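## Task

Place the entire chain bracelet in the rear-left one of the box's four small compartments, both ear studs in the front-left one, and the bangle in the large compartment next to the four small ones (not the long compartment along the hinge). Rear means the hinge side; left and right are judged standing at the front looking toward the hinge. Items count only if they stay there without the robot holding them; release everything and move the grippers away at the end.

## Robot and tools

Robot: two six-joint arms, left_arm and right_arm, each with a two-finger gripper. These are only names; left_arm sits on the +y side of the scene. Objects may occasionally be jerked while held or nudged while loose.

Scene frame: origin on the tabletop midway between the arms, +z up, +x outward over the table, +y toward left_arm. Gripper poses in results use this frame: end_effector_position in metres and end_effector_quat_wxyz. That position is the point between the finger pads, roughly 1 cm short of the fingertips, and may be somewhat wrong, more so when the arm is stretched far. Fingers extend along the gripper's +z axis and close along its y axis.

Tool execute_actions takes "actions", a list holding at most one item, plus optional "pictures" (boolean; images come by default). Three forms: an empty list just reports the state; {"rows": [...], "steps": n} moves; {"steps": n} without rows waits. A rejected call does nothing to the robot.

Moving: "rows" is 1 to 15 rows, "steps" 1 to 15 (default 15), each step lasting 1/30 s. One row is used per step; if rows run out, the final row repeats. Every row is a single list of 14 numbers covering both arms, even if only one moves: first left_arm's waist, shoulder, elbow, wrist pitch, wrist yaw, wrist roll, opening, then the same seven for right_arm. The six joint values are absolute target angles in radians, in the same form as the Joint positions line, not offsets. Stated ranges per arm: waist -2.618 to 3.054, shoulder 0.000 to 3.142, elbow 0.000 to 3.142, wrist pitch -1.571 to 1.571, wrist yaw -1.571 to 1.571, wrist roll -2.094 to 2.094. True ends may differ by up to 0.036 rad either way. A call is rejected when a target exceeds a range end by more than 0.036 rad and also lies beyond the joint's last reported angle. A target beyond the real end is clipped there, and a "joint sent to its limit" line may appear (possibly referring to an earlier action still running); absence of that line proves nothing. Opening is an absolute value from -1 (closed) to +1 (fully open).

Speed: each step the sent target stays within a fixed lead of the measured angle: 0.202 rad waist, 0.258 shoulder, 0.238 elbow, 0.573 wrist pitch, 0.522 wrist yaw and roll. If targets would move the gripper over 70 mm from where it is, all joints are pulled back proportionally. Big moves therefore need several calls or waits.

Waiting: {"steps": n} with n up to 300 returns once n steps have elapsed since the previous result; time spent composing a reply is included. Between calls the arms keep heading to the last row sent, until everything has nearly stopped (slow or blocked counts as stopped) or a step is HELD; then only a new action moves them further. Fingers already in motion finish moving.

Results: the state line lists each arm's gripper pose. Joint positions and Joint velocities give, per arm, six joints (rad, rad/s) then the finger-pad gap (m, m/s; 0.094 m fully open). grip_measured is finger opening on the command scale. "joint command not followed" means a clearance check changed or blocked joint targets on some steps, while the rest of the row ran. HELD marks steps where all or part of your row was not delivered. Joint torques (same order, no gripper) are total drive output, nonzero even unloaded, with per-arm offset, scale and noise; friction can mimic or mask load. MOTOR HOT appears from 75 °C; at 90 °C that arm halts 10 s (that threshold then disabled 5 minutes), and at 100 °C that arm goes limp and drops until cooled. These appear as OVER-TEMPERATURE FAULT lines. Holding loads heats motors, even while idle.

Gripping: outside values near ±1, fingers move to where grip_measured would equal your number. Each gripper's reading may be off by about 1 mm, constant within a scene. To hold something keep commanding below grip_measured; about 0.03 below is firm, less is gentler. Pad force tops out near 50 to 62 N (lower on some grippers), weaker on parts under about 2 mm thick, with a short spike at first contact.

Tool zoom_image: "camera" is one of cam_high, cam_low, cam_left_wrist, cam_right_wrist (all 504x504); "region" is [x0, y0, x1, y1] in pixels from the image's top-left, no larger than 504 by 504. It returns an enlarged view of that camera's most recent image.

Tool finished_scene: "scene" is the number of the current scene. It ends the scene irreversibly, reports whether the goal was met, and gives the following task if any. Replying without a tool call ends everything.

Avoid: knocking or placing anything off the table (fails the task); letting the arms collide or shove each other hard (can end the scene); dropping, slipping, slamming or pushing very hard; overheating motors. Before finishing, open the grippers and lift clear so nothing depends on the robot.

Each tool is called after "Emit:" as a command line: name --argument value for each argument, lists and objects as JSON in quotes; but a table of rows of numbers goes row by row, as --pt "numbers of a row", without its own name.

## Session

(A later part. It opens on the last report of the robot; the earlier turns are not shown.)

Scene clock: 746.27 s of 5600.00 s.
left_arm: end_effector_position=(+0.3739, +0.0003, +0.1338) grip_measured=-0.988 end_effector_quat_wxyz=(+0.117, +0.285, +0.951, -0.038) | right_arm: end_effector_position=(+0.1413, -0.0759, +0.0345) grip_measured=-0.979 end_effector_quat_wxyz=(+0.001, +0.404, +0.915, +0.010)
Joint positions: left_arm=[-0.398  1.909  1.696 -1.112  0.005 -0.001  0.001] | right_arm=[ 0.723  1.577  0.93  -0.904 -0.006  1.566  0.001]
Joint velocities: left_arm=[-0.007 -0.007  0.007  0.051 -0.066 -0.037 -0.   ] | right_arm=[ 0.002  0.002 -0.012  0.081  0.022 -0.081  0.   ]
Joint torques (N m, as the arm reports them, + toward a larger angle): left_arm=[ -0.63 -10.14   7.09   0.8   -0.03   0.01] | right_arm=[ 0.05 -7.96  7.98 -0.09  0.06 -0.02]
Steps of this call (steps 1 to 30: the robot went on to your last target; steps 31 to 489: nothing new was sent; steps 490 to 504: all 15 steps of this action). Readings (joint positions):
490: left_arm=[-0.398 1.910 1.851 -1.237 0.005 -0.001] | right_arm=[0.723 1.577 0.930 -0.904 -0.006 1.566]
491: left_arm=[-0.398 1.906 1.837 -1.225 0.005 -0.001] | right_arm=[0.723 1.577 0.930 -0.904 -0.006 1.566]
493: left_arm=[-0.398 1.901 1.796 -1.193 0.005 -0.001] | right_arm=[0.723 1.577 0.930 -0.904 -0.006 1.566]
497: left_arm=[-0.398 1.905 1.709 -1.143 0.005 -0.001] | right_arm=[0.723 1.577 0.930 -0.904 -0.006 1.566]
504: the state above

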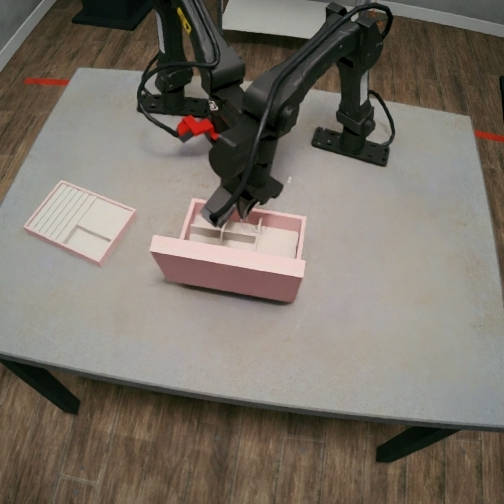

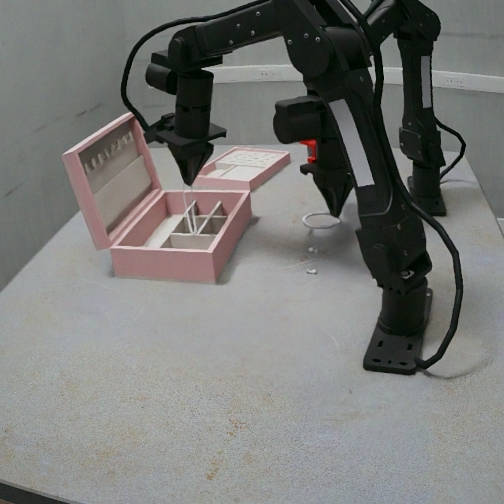

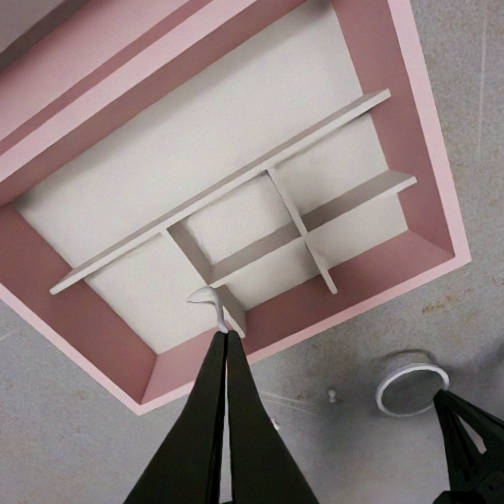

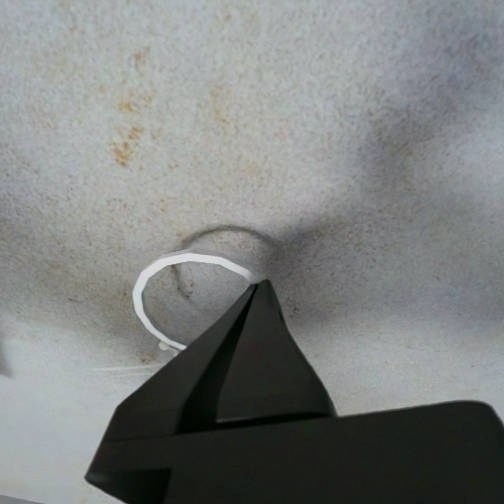

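Emit:
execute_actions --actions '[{"rows": [[-0.41,1.895,1.70,-1.07,0,0,-1, 0.725,1.56,0.96,-0.93,0,1.566,-1],[-0.41,1.895,1.70,-1.07,0,0,-1, 0.725,1.56,0.96,-0.93,0,1.566,-1],[-0.41,1.895,1.70,-1.07,0,0,-1, 0.725,1.56,0.96,-0.93,0,1.566,-1],[-0.42,1.895,1.70,-1.055,0,0,-1, 0.725,1.56,0.96,-0.93,0,1.566,-1],[-0.42,1.895,1.70,-1.055,0,0,-1, 0.725,1.56,0.96,-0.93,0,1.566,-1],[-0.42,1.895,1.70,-1.055,0,0,-1, 0.725,1.56,0.96,-0.93,0,1.566,-1],[-0.43,1.895,1.70,-1.04,0,0,-1, 0.725,1.56,0.96,-0.93,0,1.566,-1],[-0.43,1.895,1.70,-1.04,0,0,-1, 0.725,1.56,0.96,-0.93,0,1.566,-1],[-0.43,1.895,1.70,-1.04,0,0,-1, 0.725,1.56,0.96,-0.93,0,1.566,-1],[-0.438,1.895,1.70,-1.03,0,0,-1, 0.725,1.56,0.96,-0.93,0,1.566,-1]], "steps": 15}]'

Scene clock: 788.57 s of 5600.00 s.
left_arm: end_effector_position=(+0.3772, -0.0203, +0.1378) grip_measured=-0.988 end_effector_quat_wxyz=(+0.145, +0.301, +0.941, -0.049) | right_arm: end_effector_position=(+0.1413, -0.0759, +0.0345) grip_measured=-0.979 end_effector_quat_wxyz=(+0.001, +0.404, +0.915, +0.010)
Joint positions: left_arm=[-0.433  1.909  1.696 -1.052  0.005 -0.001  0.001] | right_arm=[ 0.723  1.577  0.93  -0.904 -0.006  1.566  0.001]
Joint velocities: left_arm=[-0.012 -0.002  0.007 -0.022 -0.022  0.007 -0.   ] | right_arm=[ 0.002 -0.012 -0.007  0.051 -0.037 -0.081 -0.001]
Joint torques (N m, as the arm reports them, + toward a larger angle): left_arm=[ -0.43 -10.26   7.16   0.88  -0.04   0.01] | right_arm=[ 0.05 -7.97  7.98 -0.09  0.06 -0.02]
Steps of this call (steps 1 to 30: the robot went on to your last target; steps 31 to 1254: nothing new was sent; steps 1255 to 1269: all 15 steps of this action). Readings (joint positions):
1255: left_arm=[-0.398 1.909 1.696 -1.100 0.005 -0.001] | right_arm=[0.723 1.577 0.930 -0.904 -0.006 1.566]
1256: left_arm=[-0.398 1.909 1.696 -1.098 0.005 -0.001] | right_arm=[0.723 1.577 0.930 -0.904 -0.006 1.566]
1258: left_arm=[-0.401 1.909 1.696 -1.092 0.005 -0.001] | right_arm=[0.723 1.577 0.930 -0.904 -0.006 1.566]
1262: left_arm=[-0.413 1.909 1.696 -1.076 0.005 -0.001] | right_arm=[0.723 1.577 0.930 -0.904 -0.006 1.566]
1269: the state above

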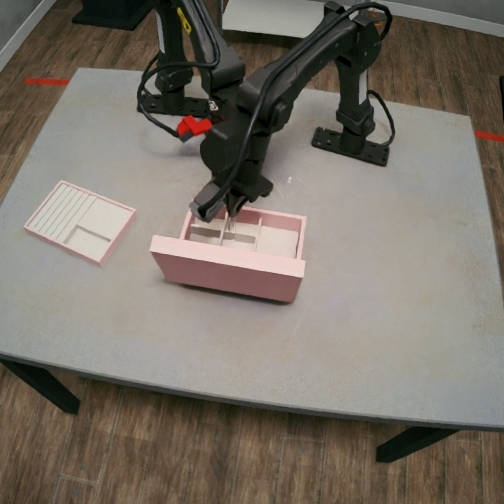

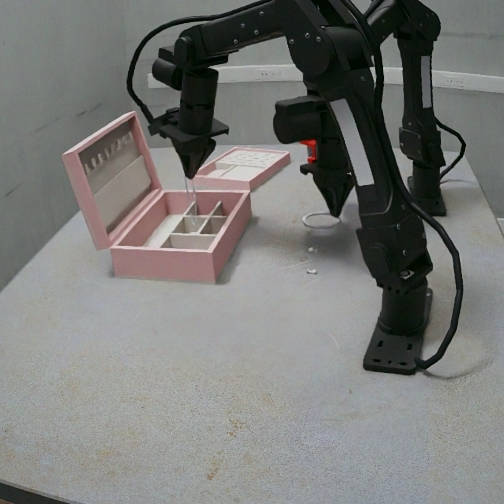

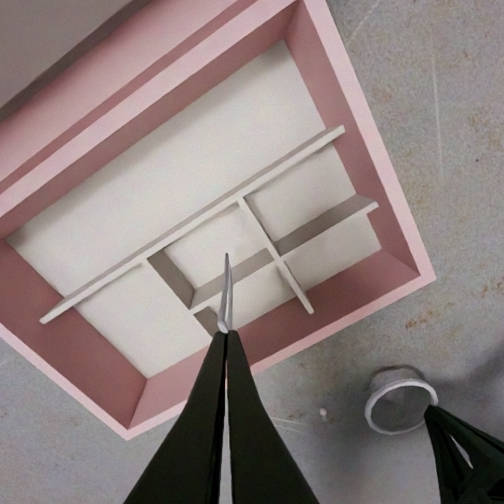

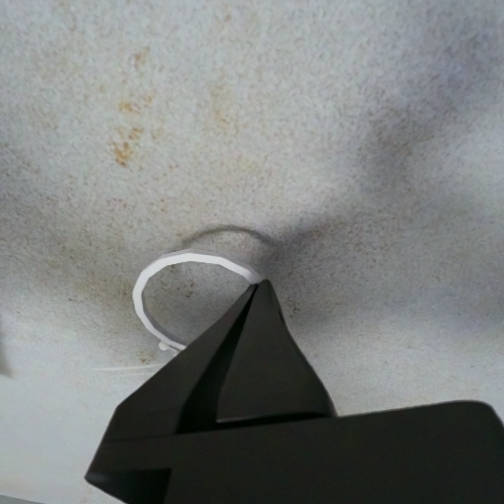

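Emit:
execute_actions --actions '[{"rows": [[-0.425,1.897,1.67,-1.0,0,0,-1, 0.725,1.56,0.96,-0.93,0,1.566,-1],[-0.425,1.897,1.67,-1.0,0,0,-1, 0.725,1.56,0.96,-0.93,0,1.566,-1],[-0.425,1.897,1.67,-1.0,0,0,-1, 0.725,1.56,0.96,-0.93,0,1.566,-1],[-0.42,1.90,1.64,-0.97,0,0,-1, 0.725,1.56,0.96,-0.93,0,1.566,-1],[-0.42,1.90,1.64,-0.97,0,0,-1, 0.725,1.56,0.96,-0.93,0,1.566,-1],[-0.42,1.90,1.64,-0.97,0,0,-1, 0.725,1.56,0.96,-0.93,0,1.566,-1],[-0.415,1.902,1.61,-0.94,0,0,-1, 0.725,1.56,0.96,-0.93,0,1.566,-1],[-0.415,1.902,1.61,-0.94,0,0,-1, 0.725,1.56,0.96,-0.93,0,1.566,-1],[-0.415,1.902,1.61,-0.94,0,0,-1, 0.725,1.56,0.96,-0.93,0,1.566,-1],[-0.415,1.905,1.58,-0.91,0,0,-1, 0.725,1.56,0.96,-0.93,0,1.566,-1]], "steps": 15}]'

Scene clock: 808.73 s of 5600.00 s.
left_arm: end_effector_position=(+0.3776, -0.0146, +0.1086) grip_measured=-0.988 end_effector_quat_wxyz=(+0.141, +0.295, +0.944, -0.046) | right_arm: end_effector_position=(+0.1413, -0.0759, +0.0345) grip_measured=-0.979 end_effector_quat_wxyz=(+0.001, +0.404, +0.915, +0.010)
Joint positions: left_arm=[-0.422  1.909  1.583 -0.948  0.005 -0.001  0.001] | right_arm=[ 0.723  1.577  0.93  -0.904 -0.006  1.566  0.001]
Joint velocities: left_arm=[-0.012  0.002 -0.032  0.051  0.037 -0.022 -0.   ] | right_arm=[-0.002  0.017 -0.007  0.066 -0.022 -0.051  0.   ]
Joint torques (N m, as the arm reports them, + toward a larger angle): left_arm=[ 0.55 -9.53  6.73  0.99 -0.03  0.01] | right_arm=[ 0.05 -7.98  7.98 -0.09  0.06 -0.03]
Steps of this call (steps 1 to 15: the robot went on to your last target; steps 16 to 590: nothing new was sent; steps 591 to 605: all 15 steps of this action). Readings (joint positions):
591: left_arm=[-0.433 1.909 1.693 -1.042 0.005 -0.001] | right_arm=[0.723 1.577 0.930 -0.904 -0.006 1.566]
592: left_arm=[-0.433 1.909 1.690 -1.036 0.005 -0.001] | right_arm=[0.723 1.577 0.930 -0.904 -0.006 1.566]
594: left_arm=[-0.433 1.909 1.676 -1.022 0.005 -0.001] | right_arm=[0.723 1.577 0.930 -0.904 -0.006 1.566]
598: left_arm=[-0.428 1.908 1.635 -0.990 0.005 -0.001] | right_arm=[0.723 1.577 0.930 -0.904 -0.006 1.566]
605: the state above

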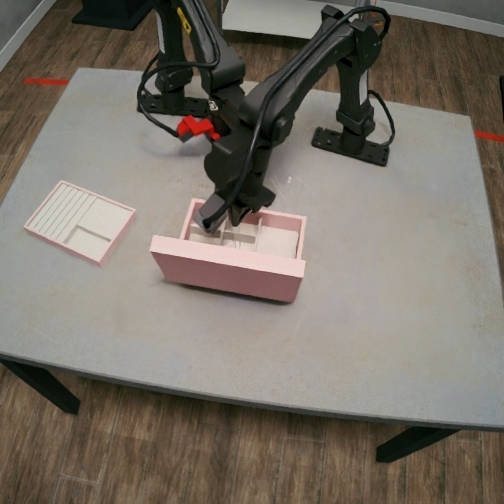

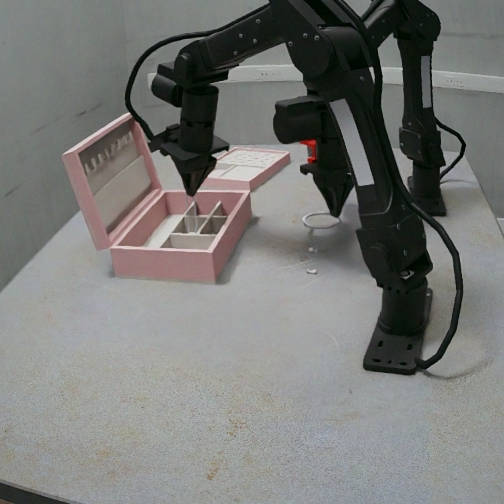

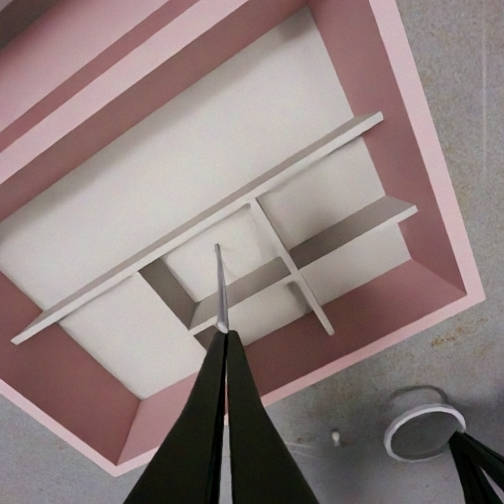

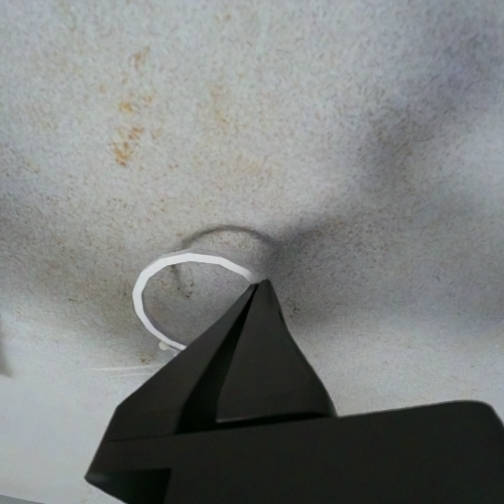

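Emit:
execute_actions --actions '[{"rows": [[-0.415,1.908,1.55,-0.88,0,0,-1, 0.725,1.56,0.96,-0.93,0,1.566,-1],[-0.415,1.908,1.55,-0.88,0,0,-1, 0.725,1.56,0.96,-0.93,0,1.566,-1],[-0.415,1.908,1.55,-0.88,0,0,-1, 0.725,1.56,0.96,-0.93,0,1.566,-1],[-0.415,1.911,1.52,-0.85,0,0,-1, 0.725,1.56,0.96,-0.93,0,1.566,-1],[-0.415,1.911,1.52,-0.85,0,0,-1, 0.725,1.56,0.96,-0.93,0,1.566,-1],[-0.415,1.911,1.52,-0.85,0,0,-1, 0.725,1.56,0.96,-0.93,0,1.566,-1],[-0.415,1.914,1.49,-0.82,0,0,-1, 0.725,1.56,0.96,-0.93,0,1.566,-1],[-0.415,1.914,1.49,-0.82,0,0,-1, 0.725,1.56,0.96,-0.93,0,1.566,-1],[-0.415,1.914,1.49,-0.82,0,0,-1, 0.725,1.56,0.96,-0.93,0,1.566,-1],[-0.415,1.917,1.46,-0.79,0,0,-1, 0.725,1.56,0.96,-0.93,0,1.566,-1]], "steps": 15}]'

Scene clock: 824.03 s of 5600.00 s.
left_arm: end_effector_position=(+0.3739, -0.0120, +0.0753) grip_measured=-0.988 end_effector_quat_wxyz=(+0.137, +0.296, +0.944, -0.045) | right_arm: end_effector_position=(+0.1413, -0.0759, +0.0345) grip_measured=-0.979 end_effector_quat_wxyz=(+0.001, +0.404, +0.915, +0.010)
Joint positions: left_arm=[-0.422  1.917  1.464 -0.828  0.005 -0.001  0.001] | right_arm=[ 0.723  1.577  0.93  -0.904 -0.006  1.566  0.001]
Joint velocities: left_arm=[-0.017  0.017 -0.022  0.081  0.007 -0.007  0.   ] | right_arm=[-0.002 -0.002 -0.007  0.037  0.007  0.022  0.   ]
Joint torques (N m, as the arm reports them, + toward a larger angle): left_arm=[ 0.57 -9.25  6.59  0.94 -0.03  0.01] | right_arm=[ 0.05 -7.98  7.97 -0.09  0.06 -0.02]
Steps of this call (steps 1 to 30: the robot went on to your last target; steps 31 to 290: nothing new was sent; then 5.13 s passed at rest; steps 291 to 305: all 15 steps of this action). Readings (joint positions):
291: left_arm=[-0.422 1.909 1.579 -0.921 0.005 -0.001] | right_arm=[0.723 1.577 0.930 -0.904 -0.006 1.566]
292: left_arm=[-0.422 1.909 1.574 -0.914 0.005 -0.001] | right_arm=[0.723 1.577 0.930 -0.904 -0.006 1.566]
294: left_arm=[-0.422 1.909 1.558 -0.900 0.005 -0.001] | right_arm=[0.723 1.577 0.930 -0.904 -0.006 1.566]
298: left_arm=[-0.422 1.910 1.515 -0.869 0.005 -0.001] | right_arm=[0.723 1.577 0.930 -0.904 -0.006 1.566]
305: the state above

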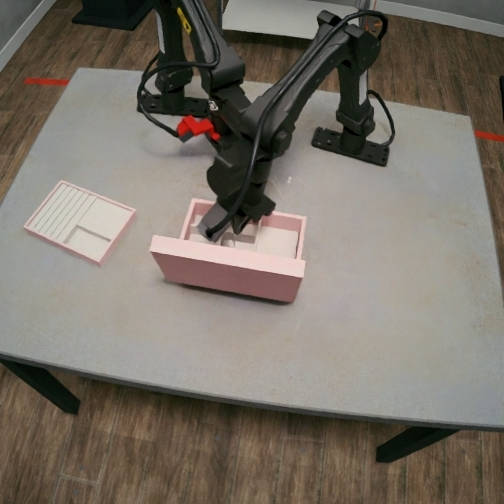

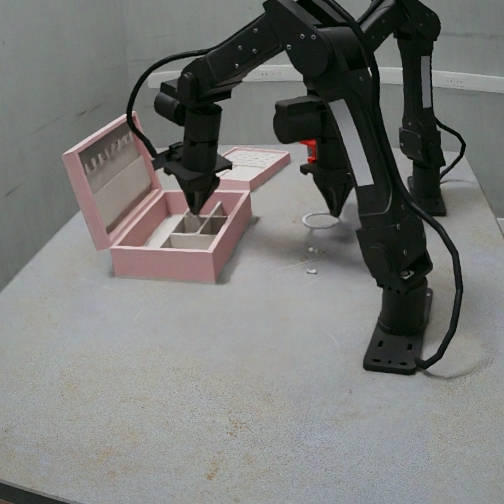

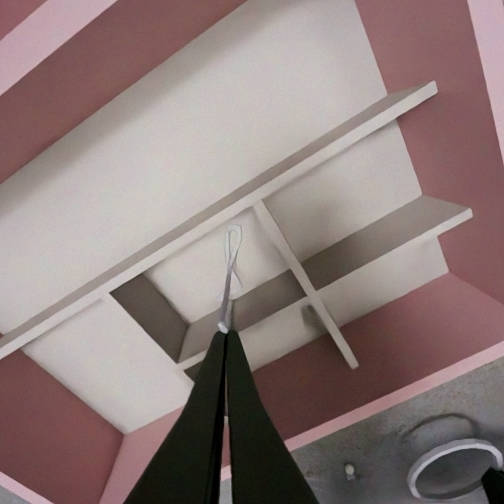

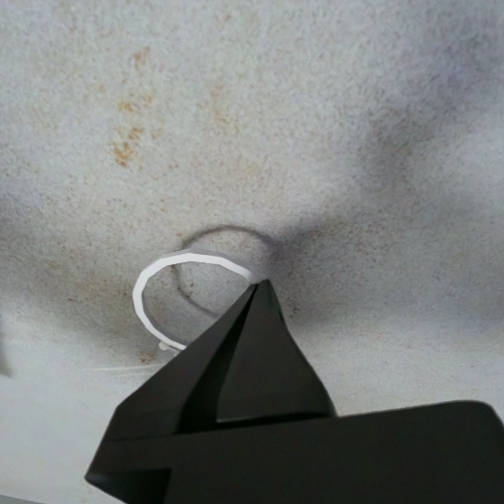

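Emit:
execute_actions --actions '[{"rows": [[-0.415,1.922,1.44,-0.77,0,0,-1, 0.725,1.56,0.96,-0.93,0,1.566,-1],[-0.415,1.922,1.44,-0.77,0,0,-1, 0.725,1.56,0.96,-0.93,0,1.566,-1],[-0.415,1.922,1.44,-0.77,0,0,-1, 0.725,1.56,0.96,-0.93,0,1.566,-1],[-0.415,1.926,1.42,-0.75,0,0,-1, 0.725,1.56,0.96,-0.93,0,1.566,-1],[-0.415,1.926,1.42,-0.75,0,0,-1, 0.725,1.56,0.96,-0.93,0,1.566,-1],[-0.415,1.926,1.42,-0.75,0,0,-1, 0.725,1.56,0.96,-0.93,0,1.566,-1],[-0.415,1.93,1.40,-0.73,0,0,-1, 0.725,1.56,0.96,-0.93,0,1.566,-1]], "steps": 15}]'

Scene clock: 838.53 s of 5600.00 s.
left_arm: end_effector_position=(+0.3730, -0.0113, +0.0570) grip_measured=-0.988 end_effector_quat_wxyz=(+0.138, +0.296, +0.944, -0.046) | right_arm: end_effector_position=(+0.1413, -0.0759, +0.0345) grip_measured=-0.979 end_effector_quat_wxyz=(+0.001, +0.404, +0.915, +0.010)
Joint positions: left_arm=[-0.422  1.929  1.405 -0.755  0.005 -0.001  0.001] | right_arm=[ 0.723  1.577  0.93  -0.904 -0.006  1.566  0.001]
Joint velocities: left_arm=[-0.007 -0.017  0.012  0.066 -0.051 -0.037 -0.   ] | right_arm=[-0.007 -0.012 -0.007  0.051  0.051  0.051  0.001]
Joint torques (N m, as the arm reports them, + toward a larger angle): left_arm=[ 0.57 -9.09  6.29  0.88 -0.03  0.01] | right_arm=[ 0.05 -7.97  7.97 -0.09  0.06 -0.02]
Steps of this call (steps 1 to 30: the robot went on to your last target; steps 31 to 200: nothing new was sent; then 7.33 s passed at rest; steps 201 to 215: all 15 steps of this action). Readings (joint positions):
201: left_arm=[-0.422 1.918 1.461 -0.803 0.005 -0.001] | right_arm=[0.723 1.577 0.930 -0.904 -0.006 1.566]
202: left_arm=[-0.422 1.918 1.458 -0.798 0.005 -0.001] | right_arm=[0.723 1.577 0.930 -0.904 -0.006 1.566]
204: left_arm=[-0.422 1.918 1.448 -0.789 0.005 -0.001] | right_arm=[0.723 1.577 0.930 -0.904 -0.006 1.566]
208: left_arm=[-0.422 1.921 1.420 -0.767 0.005 -0.001] | right_arm=[0.723 1.577 0.930 -0.904 -0.006 1.566]
215: the state above

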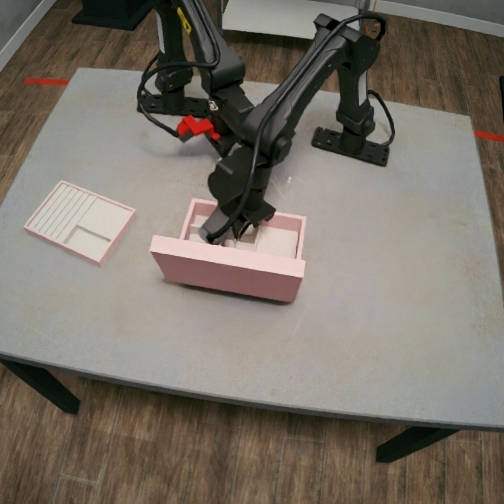

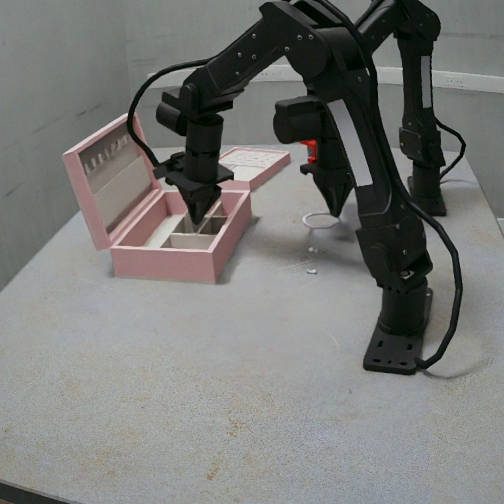

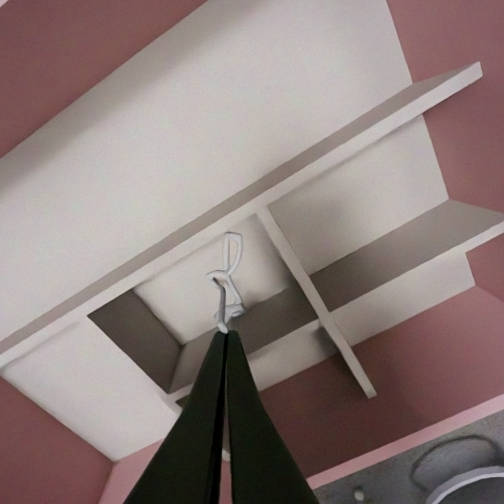

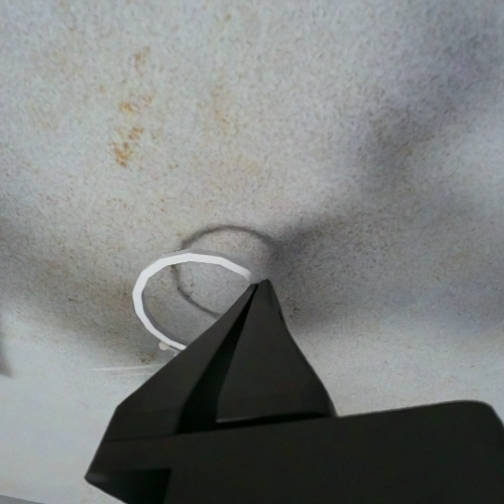

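Emit:
execute_actions --actions '[{"rows": [[-0.415,1.935,1.385,-0.715,0,0,-1, 0.725,1.56,0.96,-0.93,0,1.566,-1],[-0.415,1.935,1.385,-0.715,0,0,-1, 0.725,1.56,0.96,-0.93,0,1.566,-1],[-0.415,1.935,1.385,-0.715,0,0,-1, 0.725,1.56,0.96,-0.93,0,1.566,-1],[-0.415,1.94,1.365,-0.70,0,0,-1, 0.725,1.56,0.96,-0.93,0,1.566,-1],[-0.415,1.94,1.365,-0.70,0,0,-1, 0.725,1.56,0.96,-0.93,0,1.566,-1],[-0.415,1.94,1.365,-0.70,0,0,-1, 0.725,1.56,0.96,-0.93,0,1.566,-1],[-0.415,1.94,1.365,-0.70,0,0,-1, 0.725,1.56,0.96,-0.93,0,1.566,-1],[-0.415,1.94,1.365,-0.70,0,0,-1, 0.725,1.56,0.96,-0.93,0,1.566,-1],[-0.415,1.94,1.365,-0.70,0,0,-0.7, 0.725,1.56,0.96,-0.93,0,1.566,-1]], "steps": 15}]'

Scene clock: 850.53 s of 5600.00 s.
left_arm: end_effector_position=(+0.3763, -0.0106, +0.0494) grip_measured=-0.703 end_effector_quat_wxyz=(+0.146, +0.293, +0.944, -0.044) | right_arm: end_effector_position=(+0.1413, -0.0759, +0.0345) grip_measured=-0.979 end_effector_quat_wxyz=(+0.001, +0.404, +0.915, +0.010)
Joint positions: left_arm=[-0.419  1.934  1.375 -0.706 -0.003 -0.001  0.014] | right_arm=[ 0.723  1.577  0.93  -0.904 -0.006  1.566  0.001]
Joint velocities: left_arm=[ 0.002  0.002 -0.007  0.007 -0.022 -0.007 -0.   ] | right_arm=[ 0.002  0.007  0.007 -0.022  0.022  0.022  0.   ]
Joint torques (N m, as the arm reports them, + toward a larger angle): left_arm=[ 0.36 -8.74  5.83  0.82  0.04  0.01] | right_arm=[ 0.06 -7.97  7.97 -0.09  0.06 -0.03]
Steps of this call (steps 1 to 15: the robot went on to your last target; steps 16 to 140: nothing new was sent; then 6.83 s passed at rest; steps 141 to 155: all 15 steps of this action). Readings (joint positions):
141: left_arm=[-0.422 1.929 1.403 -0.744 0.005 -0.001] | right_arm=[0.723 1.577 0.930 -0.904 -0.006 1.566]
142: left_arm=[-0.422 1.929 1.401 -0.740 0.005 -0.001] | right_arm=[0.723 1.577 0.930 -0.904 -0.006 1.566]
144: left_arm=[-0.422 1.929 1.393 -0.733 0.005 -0.001] | right_arm=[0.723 1.577 0.930 -0.904 -0.006 1.566]
148: left_arm=[-0.422 1.933 1.375 -0.719 0.003 -0.001] | right_arm=[0.723 1.577 0.930 -0.904 -0.006 1.566]
155: the state above

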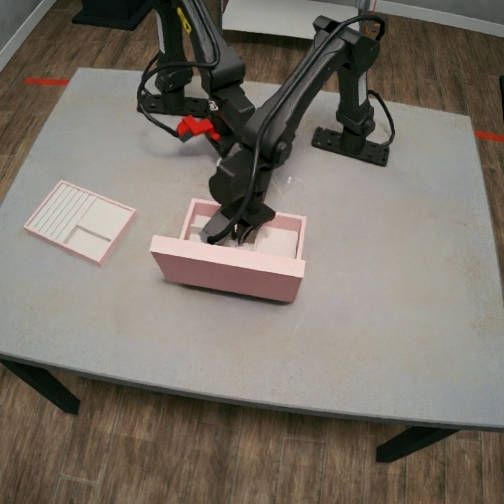

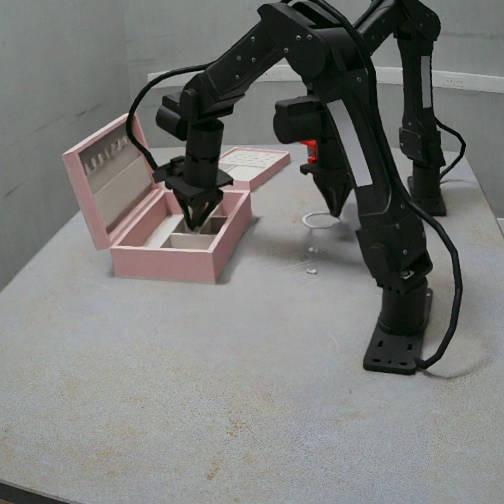

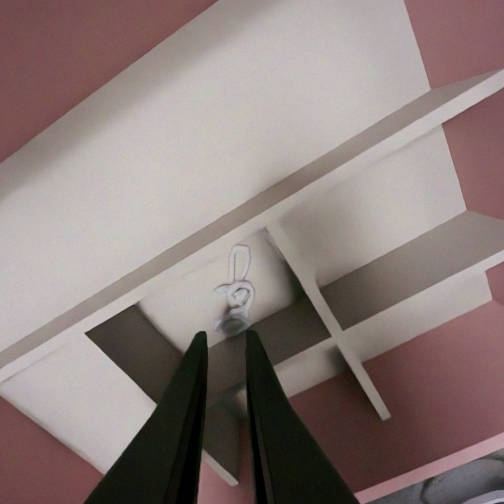

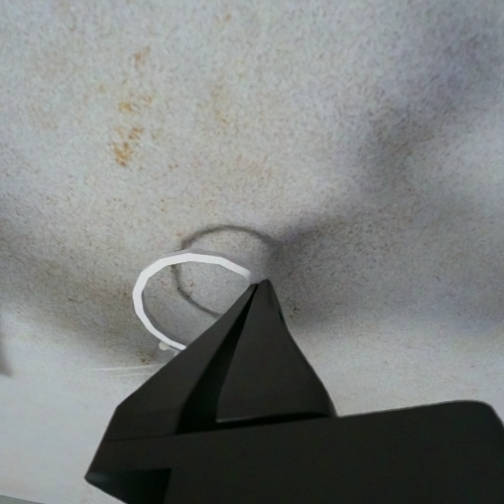

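Emit:
execute_actions --actions '[{"rows": [[-0.415,1.92,1.45,-0.78,0,0,-0.7, 0.725,1.56,0.98,-0.95,0,1.566,-1],[-0.415,1.92,1.45,-0.78,0,0,-0.7, 0.725,1.56,0.98,-0.95,0,1.566,-1],[-0.415,1.91,1.53,-0.86,0,0,-0.7, 0.725,1.55,1.03,-1.02,0,1.566,-1],[-0.415,1.91,1.53,-0.86,0,0,-0.7, 0.725,1.55,1.03,-1.02,0,1.566,-1],[-0.415,1.90,1.62,-0.95,0,0,-0.7, 0.725,1.54,1.09,-1.09,0,1.566,-1],[-0.415,1.90,1.62,-0.95,0,0,-0.7, 0.725,1.54,1.09,-1.09,0,1.566,-1],[-0.415,1.89,1.72,-1.07,0,0,-0.7, 0.725,1.53,1.15,-1.16,0,1.566,-1],[-0.415,1.89,1.72,-1.07,0,0,-0.7, 0.725,1.53,1.15,-1.16,0,1.566,-1],[-0.415,1.885,1.80,-1.17,0,0,-0.7, 0.725,1.52,1.21,-1.23,0,1.566,-1]], "steps": 15}]'

Scene clock: 904.80 s of 5600.00 s.
left_arm: end_effector_position=(+0.3904, -0.0203, +0.1846) grip_measured=-0.703 end_effector_quat_wxyz=(+0.194, +0.291, +0.935, -0.059) | right_arm: end_effector_position=(+0.1559, -0.0628, +0.1090) grip_measured=-0.979 end_effector_quat_wxyz=(+0.012, +0.404, +0.914, +0.035)
Joint positions: left_arm=[-0.419  1.871  1.798 -1.089 -0.003 -0.001  0.014] | right_arm=[ 0.723  1.528  1.186 -1.156 -0.006  1.566  0.001]
Joint velocities: left_arm=[ 0.007 -0.076 -0.002 -0.403 -0.007 -0.051 -0.001] | right_arm=[ 0.002 -0.012 -0.017 -0.286 -0.051  0.007  0.   ]
Joint torques (N m, as the arm reports them, + toward a larger angle): left_arm=[ 0.33 -7.53  7.2   0.76  0.04  0.01] | right_arm=[ 0.05 -7.2   7.97  0.08  0.05 -0.03]
Steps of this call (steps 1 to 15: the robot went on to your last target; steps 16 to 90: nothing new was sent; then 50.77 s passed at rest; steps 91 to 105: all 15 steps of this action). Readings (joint positions):
91: left_arm=[-0.419 1.935 1.383 -0.717 -0.003 -0.001] | right_arm=[0.723 1.577 0.930 -0.906 -0.006 1.566]
92: left_arm=[-0.419 1.936 1.395 -0.733 -0.003 -0.001] | right_arm=[0.723 1.577 0.930 -0.908 -0.006 1.566]
94: left_arm=[-0.419 1.937 1.447 -0.788 -0.003 -0.001] | right_arm=[0.723 1.577 0.951 -0.944 -0.006 1.566]
98: left_arm=[-0.419 1.932 1.628 -0.926 -0.003 -0.001] | right_arm=[0.723 1.569 1.067 -1.042 -0.006 1.566]
105: the state above

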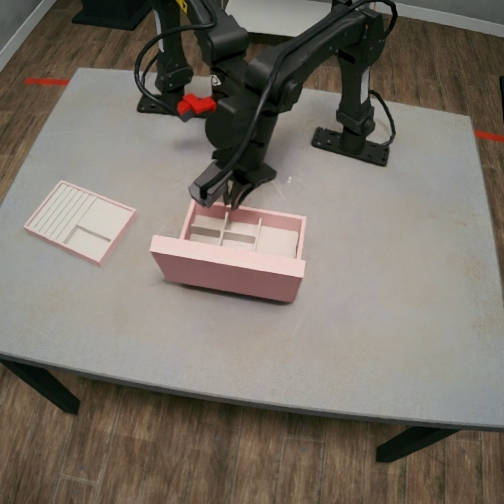

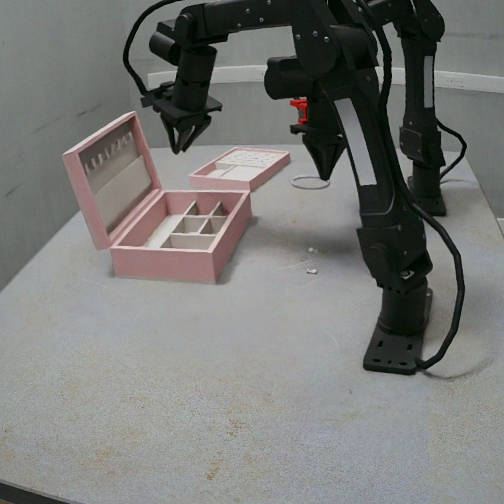

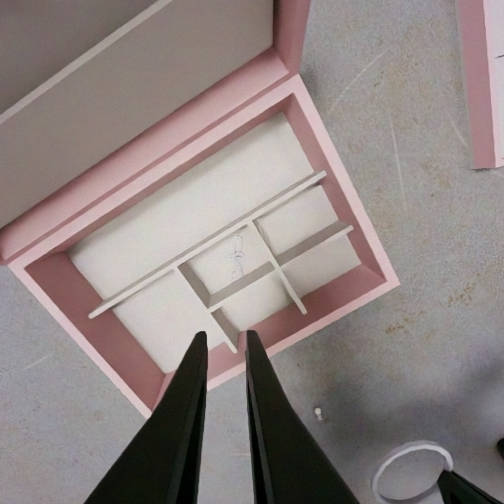

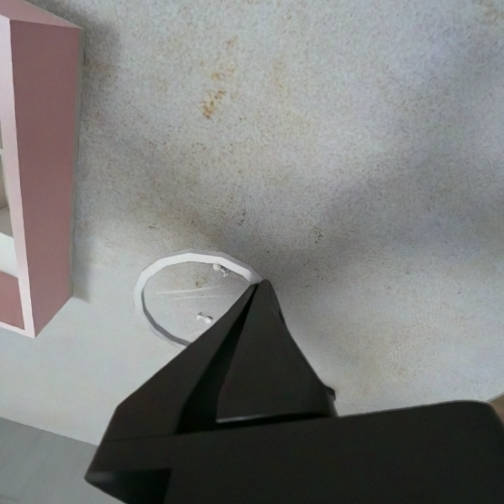

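Emit:
execute_actions --actions '[{"rows": [[-0.2,1.80,1.75,-1.25,0,0,-0.7, 0.725,1.52,1.25,-1.28,0,1.566,-1],[-0.2,1.80,1.75,-1.25,0,0,-0.7, 0.725,1.52,1.25,-1.28,0,1.566,-1],[-0.2,1.80,1.75,-1.25,0,0,-0.7, 0.725,1.52,1.25,-1.28,0,1.566,-1],[0.05,1.65,1.6,-1.35,0,0,-0.7, 0.725,1.52,1.30,-1.33,0,1.566,-1],[0.05,1.65,1.6,-1.35,0,0,-0.7, 0.725,1.52,1.30,-1.33,0,1.566,-1],[0.05,1.65,1.6,-1.35,0,0,-0.7, 0.725,1.52,1.30,-1.33,0,1.566,-1],[0.25,1.5,1.45,-1.45,0,0,-0.7, 0.725,1.52,1.36,-1.39,0,1.566,-1],[0.25,1.5,1.45,-1.45,0,0,-0.7, 0.725,1.52,1.36,-1.39,0,1.566,-1],[0.25,1.5,1.45,-1.45,0,0,-0.7, 0.725,1.52,1.36,-1.39,0,1.566,-1],[0.4,1.35,1.30,-1.5,0,0,-0.6, 0.725,1.52,1.42,-1.45,0,1.566,-1]], "steps": 15}]' --pictures false

Scene clock: 920.13 s of 5600.00 s.
left_arm: end_effector_position=(+0.2679, +0.2591, +0.1755) grip_measured=-0.603 end_effector_quat_wxyz=(+0.048, -0.054, +0.997, +0.002) | right_arm: end_effector_position=(+0.1506, -0.0676, +0.1587) grip_measured=-0.979 end_effector_quat_wxyz=(+0.006, +0.404, +0.914, +0.020)
Joint positions: left_arm=[ 0.295  1.398  1.334 -1.411  0.002  0.001  0.019] | right_arm=[ 0.723  1.532  1.389 -1.387 -0.006  1.566  0.001]
Joint velocities: left_arm=[ 1.995 -0.862 -0.535 -0.769 -0.095  0.007  0.002] | right_arm=[ 0.002  0.002  0.022 -0.168 -0.051 -0.022 -0.001]
Joint torques (N m, as the arm reports them, + toward a larger angle): left_arm=[-1.58 -3.85  6.43  0.75  0.08  0.01] | right_arm=[ 0.06 -7.48  8.46 -0.15  0.05 -0.02]
Steps of this call (steps 1 to 30: the robot went on to your last target; steps 31 to 90: nothing new was sent; then 11.83 s passed at rest; steps 91 to 105: all 15 steps of this action). Readings (joint positions):
91: left_arm=[-0.406 1.879 1.792 -1.168 0.005 -0.000] | right_arm=[0.723 1.528 1.189 -1.210 -0.006 1.566]
92: left_arm=[-0.382 1.869 1.780 -1.175 0.016 0.001] | right_arm=[0.723 1.528 1.195 -1.219 -0.006 1.566]
94: left_arm=[-0.297 1.837 1.747 -1.190 0.019 0.001] | right_arm=[0.723 1.529 1.213 -1.241 -0.006 1.566]
98: left_arm=[-0.093 1.700 1.600 -1.247 0.009 0.001] | right_arm=[0.723 1.532 1.285 -1.300 -0.006 1.566]
105: the state above

Emit:
execute_actions --actions '[{"rows": [[0.4,1.35,1.30,-1.5,0,0,-0.6, 0.715,1.58,1.48,-1.43,0,1.566,-1],[0.4,1.35,1.30,-1.5,0,0,-0.6, 0.715,1.58,1.48,-1.43,0,1.566,-1],[0.4,1.35,1.30,-1.5,0,0,-0.6, 0.715,1.58,1.48,-1.43,0,1.566,-1],[0.4,1.35,1.30,-1.5,0,0,-0.6, 0.70,1.66,1.57,-1.39,0,1.566,-1],[0.4,1.35,1.30,-1.5,0,0,-0.6, 0.70,1.66,1.57,-1.39,0,1.566,-1],[0.4,1.35,1.30,-1.5,0,0,-0.6, 0.70,1.66,1.57,-1.39,0,1.566,-1],[0.4,1.35,1.30,-1.5,0,0,-0.6, 0.69,1.74,1.66,-1.35,0,1.566,-1],[0.4,1.35,1.30,-1.5,0,0,-0.6, 0.69,1.74,1.66,-1.35,0,1.566,-1],[0.4,1.35,1.30,-1.5,0,0,-0.6, 0.69,1.74,1.66,-1.35,0,1.566,-1],[0.4,1.35,1.30,-1.5,0,0,-0.6, 0.68,1.82,1.75,-1.32,0,1.566,-1],[0.4,1.35,1.30,-1.5,0,0,-0.6, 0.68,1.82,1.75,-1.32,0,1.566,-1],[0.4,1.35,1.30,-1.5,0,0,-0.6, 0.68,1.82,1.75,-1.32,0,1.566,-1],[0.4,1.35,1.30,-1.5,0,0,-0.6, 0.67,1.89,1.83,-1.29,0,1.566,-1]], "steps": 15}]' --pictures false

Emit:
execute_actions --actions '[{"rows": [[0.4,1.35,1.30,-1.5,0,0,-0.6, 0.665,1.95,1.89,-1.27,0,1.566,-1],[0.4,1.35,1.30,-1.5,0,0,-0.6, 0.665,1.95,1.89,-1.27,0,1.566,-1],[0.4,1.35,1.30,-1.5,0,0,-0.6, 0.665,1.95,1.89,-1.27,0,1.566,-1],[0.4,1.35,1.30,-1.5,0,0,-0.6, 0.655,2.01,1.95,-1.25,0,1.566,-1],[0.4,1.35,1.30,-1.5,0,0,-0.6, 0.655,2.01,1.95,-1.25,0,1.566,-1],[0.4,1.35,1.30,-1.5,0,0,-0.6, 0.655,2.01,1.95,-1.25,0,1.566,-1],[0.4,1.35,1.30,-1.5,0,0,-0.6, 0.645,2.06,2.01,-1.23,0,1.566,-1],[0.4,1.35,1.30,-1.5,0,0,-0.6, 0.645,2.06,2.01,-1.23,0,1.566,-1],[0.4,1.35,1.30,-1.5,0,0,-0.6, 0.645,2.06,2.01,-1.23,0,1.566,-1],[0.4,1.35,1.30,-1.5,0,0,-0.6, 0.635,2.10,2.07,-1.21,0,1.566,-1]], "steps": 15}]'

Scene clock: 954.73 s of 5600.00 s.
left_arm: end_effector_position=(+0.2347, +0.2820, +0.1766) grip_measured=-0.603 end_effector_quat_wxyz=(+0.013, -0.112, +0.994, +0.006) | right_arm: end_effector_position=(+0.2452, -0.0034, +0.1589) grip_measured=-0.979 end_effector_quat_wxyz=(+0.028, +0.422, +0.904, +0.066)
Joint positions: left_arm=[ 0.408  1.355  1.308 -1.496 -0.009 -0.     0.019] | right_arm=[ 0.683  1.875  1.771 -1.324 -0.006  1.566  0.001]
Joint velocities: left_arm=[ 0.002  0.002 -0.007 -0.022  0.022 -0.037 -0.001] | right_arm=[-0.085  0.559  0.496  0.505 -0.037  0.022 -0.001]
Joint torques (N m, as the arm reports them, + toward a larger angle): left_arm=[-0.72 -3.95  5.62  0.27  0.09  0.01] | right_arm=[ -0.66 -11.98   8.4    0.     0.05  -0.02]
Steps of this call (steps 1 to 30: the robot went on to your last target; steps 31 to 90: nothing new was sent; then 31.10 s passed at rest; steps 91 to 105: all 15 steps of this action). Readings (joint positions):
91: left_arm=[0.408 1.355 1.308 -1.496 -0.009 -0.000] | right_arm=[0.723 1.537 1.396 -1.429 -0.006 1.566]
92: left_arm=[0.408 1.355 1.308 -1.496 -0.009 -0.000] | right_arm=[0.723 1.548 1.413 -1.434 -0.006 1.566]
94: left_arm=[0.408 1.355 1.308 -1.496 -0.009 -0.000] | right_arm=[0.722 1.579 1.450 -1.436 -0.006 1.566]
98: left_arm=[0.408 1.355 1.308 -1.496 -0.009 -0.000] | right_arm=[0.706 1.686 1.576 -1.409 -0.006 1.566]
105: the state above

Scene clock: 955.23 s of 5600.00 s.
left_arm: end_effector_position=(+0.2347, +0.2820, +0.1766) grip_measured=-0.603 end_effector_quat_wxyz=(+0.013, -0.112, +0.994, +0.006) | right_arm: end_effector_position=(+0.3233, +0.0360, +0.1448) grip_measured=-0.979 end_effector_quat_wxyz=(+0.056, +0.438, +0.889, +0.120)
Joint positions: left_arm=[ 0.408  1.355  1.308 -1.497 -0.009 -0.     0.019] | right_arm=[ 0.641  2.109  2.026 -1.222 -0.006  1.566  0.001]
Joint velocities: left_arm=[-0.007 -0.007 -0.002  0.066 -0.022  0.007  0.001] | right_arm=[-0.032  0.002  0.007 -0.037  0.007 -0.081  0.   ]
Joint torques (N m, as the arm reports them, + toward a larger angle): left_arm=[-0.7  -3.96  5.61  0.28  0.09  0.01] | right_arm=[ -0.38 -13.56   9.77   0.72   0.06  -0.03]
Steps of this call (steps 1 to 15: all 15 steps of this action). Readings (joint positions):
1: left_arm=[0.408 1.355 1.308 -1.496 -0.009 -0.000] | right_arm=[0.680 1.897 1.793 -1.316 -0.006 1.566]
2: left_arm=[0.408 1.355 1.308 -1.496 -0.009 -0.000] | right_arm=[0.677 1.920 1.819 -1.310 -0.006 1.566]
4: left_arm=[0.408 1.355 1.308 -1.496 -0.009 -0.000] | right_arm=[0.673 1.957 1.855 -1.292 -0.006 1.566]
8: left_arm=[0.408 1.355 1.308 -1.497 -0.009 -0.000] | right_arm=[0.662 2.034 1.939 -1.267 -0.006 1.566]
15: the state above

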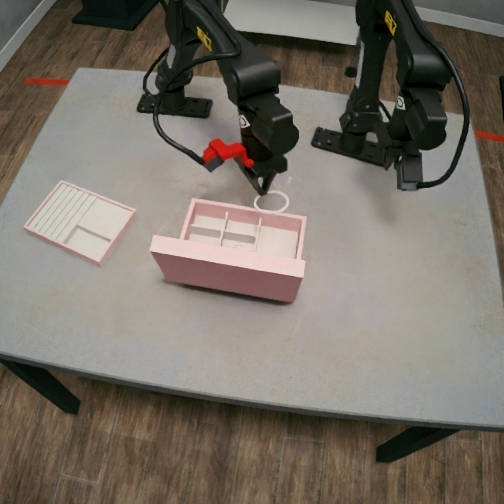

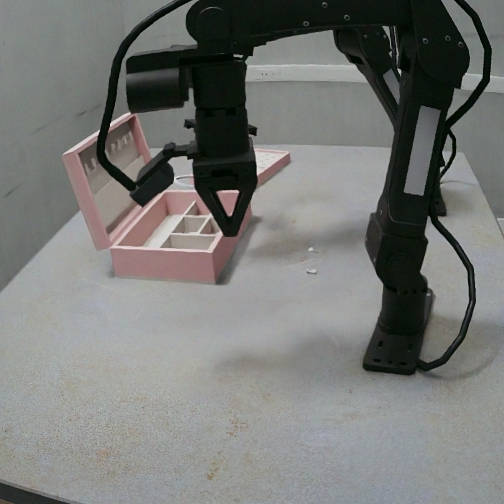

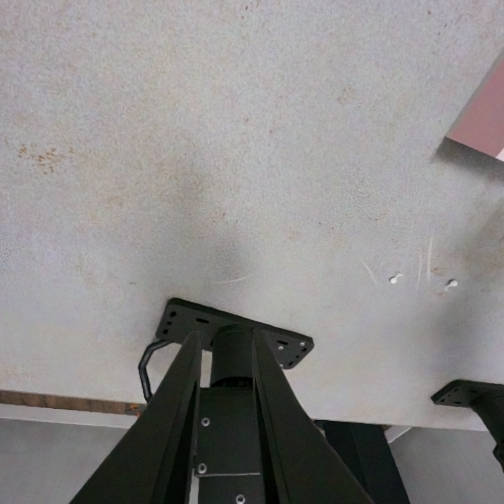

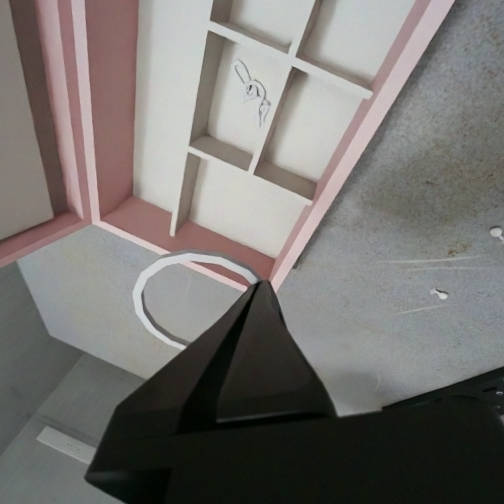

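Emit:
execute_actions --actions '[{"rows": [[0.4,1.35,1.30,-1.5,0,0,-0.6, 0.65,2.14,2.09,-1.20,0,1.566,-1],[0.4,1.35,1.30,-1.5,0,0,-0.6, 0.65,2.14,2.09,-1.20,0,1.566,-1],[0.4,1.35,1.30,-1.5,0,0,-0.6, 0.65,2.14,2.09,-1.20,0,1.566,-1],[0.4,1.35,1.30,-1.5,0,0,-0.6, 0.66,2.18,2.11,-1.19,0,1.566,-1],[0.4,1.35,1.30,-1.5,0,0,-0.6, 0.66,2.18,2.11,-1.19,0,1.566,-1],[0.4,1.35,1.30,-1.5,0,0,-0.6, 0.66,2.18,2.11,-1.19,0,1.566,-1],[0.4,1.35,1.30,-1.5,0,0,-0.6, 0.665,2.215,2.125,-1.18,0,1.566,-1],[0.4,1.35,1.30,-1.5,0,0,-0.6, 0.665,2.215,2.125,-1.18,0,1.566,-1],[0.4,1.35,1.30,-1.5,0,0,-0.6, 0.665,2.215,2.125,-1.18,0,1.566,-1],[0.4,1.35,1.30,-1.5,0,0,-0.6, 0.67,2.245,2.135,-1.175,0,1.566,-1]], "steps": 15}]'

Scene clock: 1016.87 s of 5600.00 s.
left_arm: end_effector_position=(+0.2347, +0.2820, +0.1766) grip_measured=-0.603 end_effector_quat_wxyz=(+0.013, -0.112, +0.994, +0.006) | right_arm: end_effector_position=(+0.3335, +0.0579, +0.0958) grip_measured=-0.979 end_effector_quat_wxyz=(+0.042, +0.429, +0.897, +0.095)
Joint positions: left_arm=[ 0.408  1.355  1.308 -1.497 -0.009 -0.     0.019] | right_arm=[ 0.664  2.263  2.091 -1.191 -0.006  1.566  0.001]
Joint velocities: left_arm=[ 0.022  0.017 -0.002  0.007 -0.037 -0.037  0.   ] | right_arm=[ 0.007  0.09  -0.002  0.007  0.051  0.007 -0.   ]
Joint torques (N m, as the arm reports them, + toward a larger angle): left_arm=[-0.71 -3.94  5.62  0.28  0.09  0.  ] | right_arm=[  0.36 -16.36   9.82   0.7    0.07  -0.03]
Steps of this call (steps 1 to 15: the robot went on to your last target; steps 16 to 90: nothing new was sent; then 58.13 s passed at rest; steps 91 to 105: all 15 steps of this action). Readings (joint positions):
91: left_arm=[0.408 1.355 1.308 -1.497 -0.009 -0.000] | right_arm=[0.640 2.113 2.034 -1.222 -0.006 1.566]
92: left_arm=[0.408 1.355 1.308 -1.497 -0.009 -0.000] | right_arm=[0.640 2.119 2.042 -1.221 -0.006 1.566]
94: left_arm=[0.408 1.355 1.308 -1.497 -0.009 -0.000] | right_arm=[0.641 2.135 2.055 -1.215 -0.006 1.566]
98: left_arm=[0.408 1.355 1.308 -1.497 -0.009 -0.000] | right_arm=[0.649 2.187 2.082 -1.202 -0.006 1.566]
105: the state above

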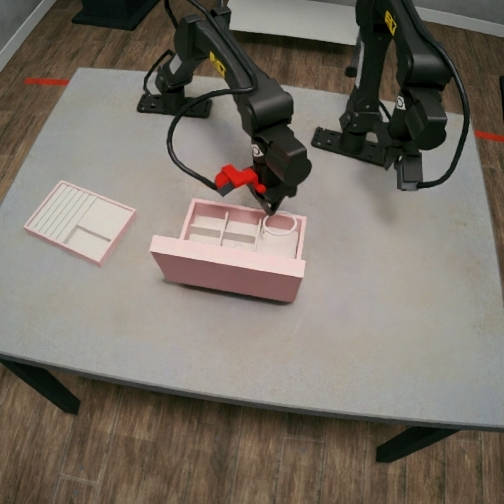

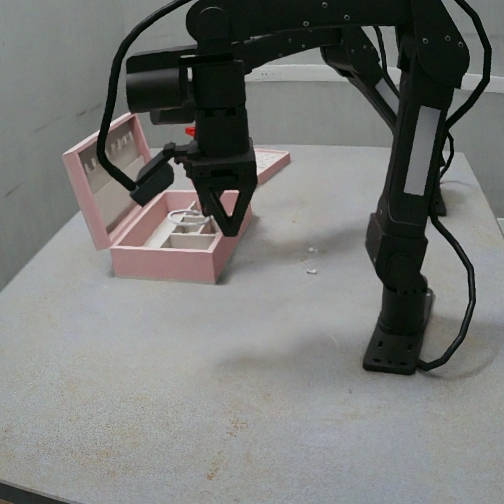

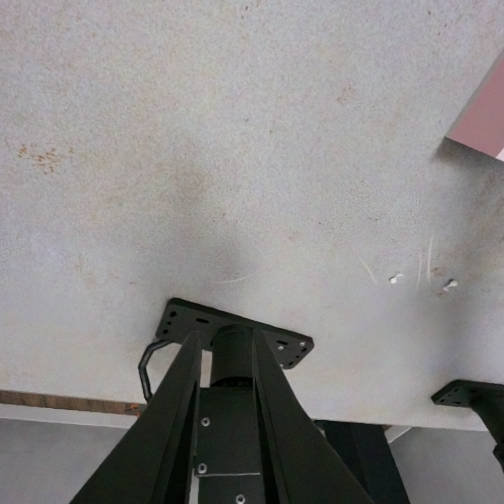

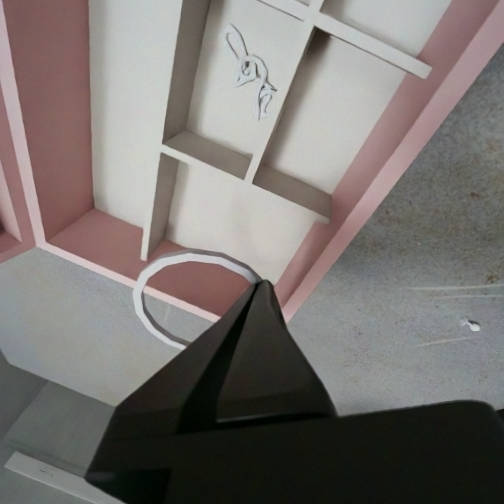

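Emit:
execute_actions --actions '[{"rows": [[0.6,1.2,1.2,-1.5,0,0,-0.6, 0.68,2.26,2.137,-1.165,0,1.566,-1],[0.6,1.2,1.2,-1.5,0,0,-0.6, 0.68,2.26,2.137,-1.165,0,1.566,-1],[0.6,1.2,1.2,-1.5,0,0,-0.6, 0.68,2.26,2.137,-1.165,0,1.566,-1],[0.8,1.1,1.1,-1.5,0,0,-0.6, 0.685,2.28,2.138,-1.155,0,1.566,-1],[0.8,1.1,1.1,-1.5,0,0,-0.6, 0.685,2.28,2.138,-1.155,0,1.566,-1],[0.8,1.1,1.1,-1.5,0,0,-0.6, 0.685,2.28,2.138,-1.155,0,1.566,-1],[1.0,1.0,1.0,-1.5,0,0,-0.6, 0.685,2.30,2.14,-1.145,0,1.566,-1],[1.0,1.0,1.0,-1.5,0,0,-0.6, 0.685,2.30,2.14,-1.145,0,1.566,-1],[1.0,1.0,1.0,-1.5,0,0,-0.6, 0.685,2.30,2.14,-1.145,0,1.566,-1],[1.1,0.95,0.95,-1.5,0,0,-0.6, 0.685,2.315,2.14,-1.135,0,1.566,-1]], "steps": 15}]'

Scene clock: 1045.67 s of 5600.00 s.
left_arm: end_effector_position=(+0.0990, +0.3331, +0.1449) grip_measured=-0.603 end_effector_quat_wxyz=(+0.019, -0.438, +0.899, +0.015) | right_arm: end_effector_position=(+0.3362, +0.0690, +0.0715) grip_measured=-0.979 end_effector_quat_wxyz=(+0.038, +0.423, +0.901, +0.088)
Joint positions: left_arm=[ 1.093  0.966  0.955 -1.513 -0.01   0.001  0.019] | right_arm=[ 0.678  2.324  2.101 -1.154 -0.006  1.566  0.001]
Joint velocities: left_arm=[ 0.007  0.002  0.007 -0.051 -0.007  0.007  0.001] | right_arm=[-0.002  0.061 -0.007 -0.022 -0.022  0.007  0.   ]
Joint torques (N m, as the arm reports them, + toward a larger angle): left_arm=[ 0.64 -1.43  6.    0.51  0.08  0.  ] | right_arm=[  0.46 -15.98   9.42   0.67   0.06  -0.03]
Steps of this call (steps 1 to 15: the robot went on to your last target; steps 16 to 90: nothing new was sent; then 25.30 s passed at rest; steps 91 to 105: all 15 steps of this action). Readings (joint positions):
91: left_arm=[0.430 1.339 1.292 -1.483 0.005 0.001] | right_arm=[0.664 2.265 2.091 -1.188 -0.006 1.566]
92: left_arm=[0.482 1.306 1.257 -1.467 0.012 0.002] | right_arm=[0.665 2.265 2.091 -1.186 -0.006 1.566]
94: left_arm=[0.598 1.232 1.199 -1.473 0.007 0.002] | right_arm=[0.668 2.266 2.091 -1.183 -0.006 1.566]
98: left_arm=[0.869 1.069 1.067 -1.479 0.001 0.001] | right_arm=[0.675 2.283 2.097 -1.174 -0.006 1.566]
105: the state above

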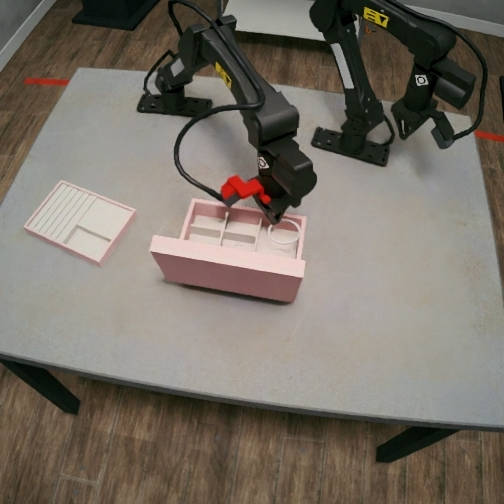

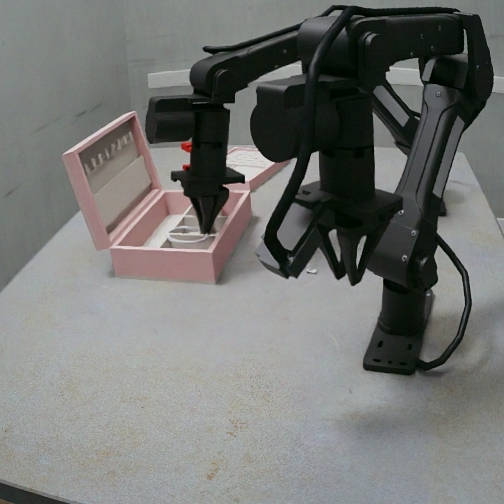

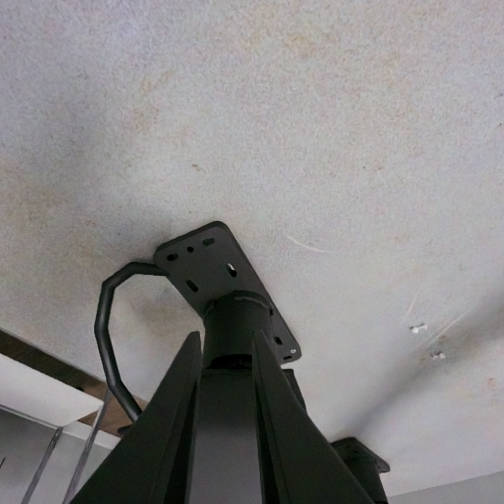

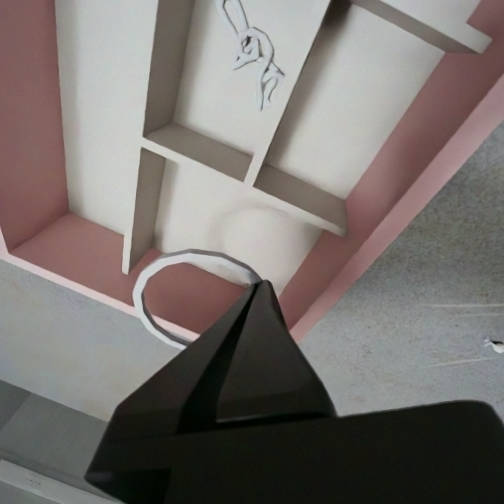

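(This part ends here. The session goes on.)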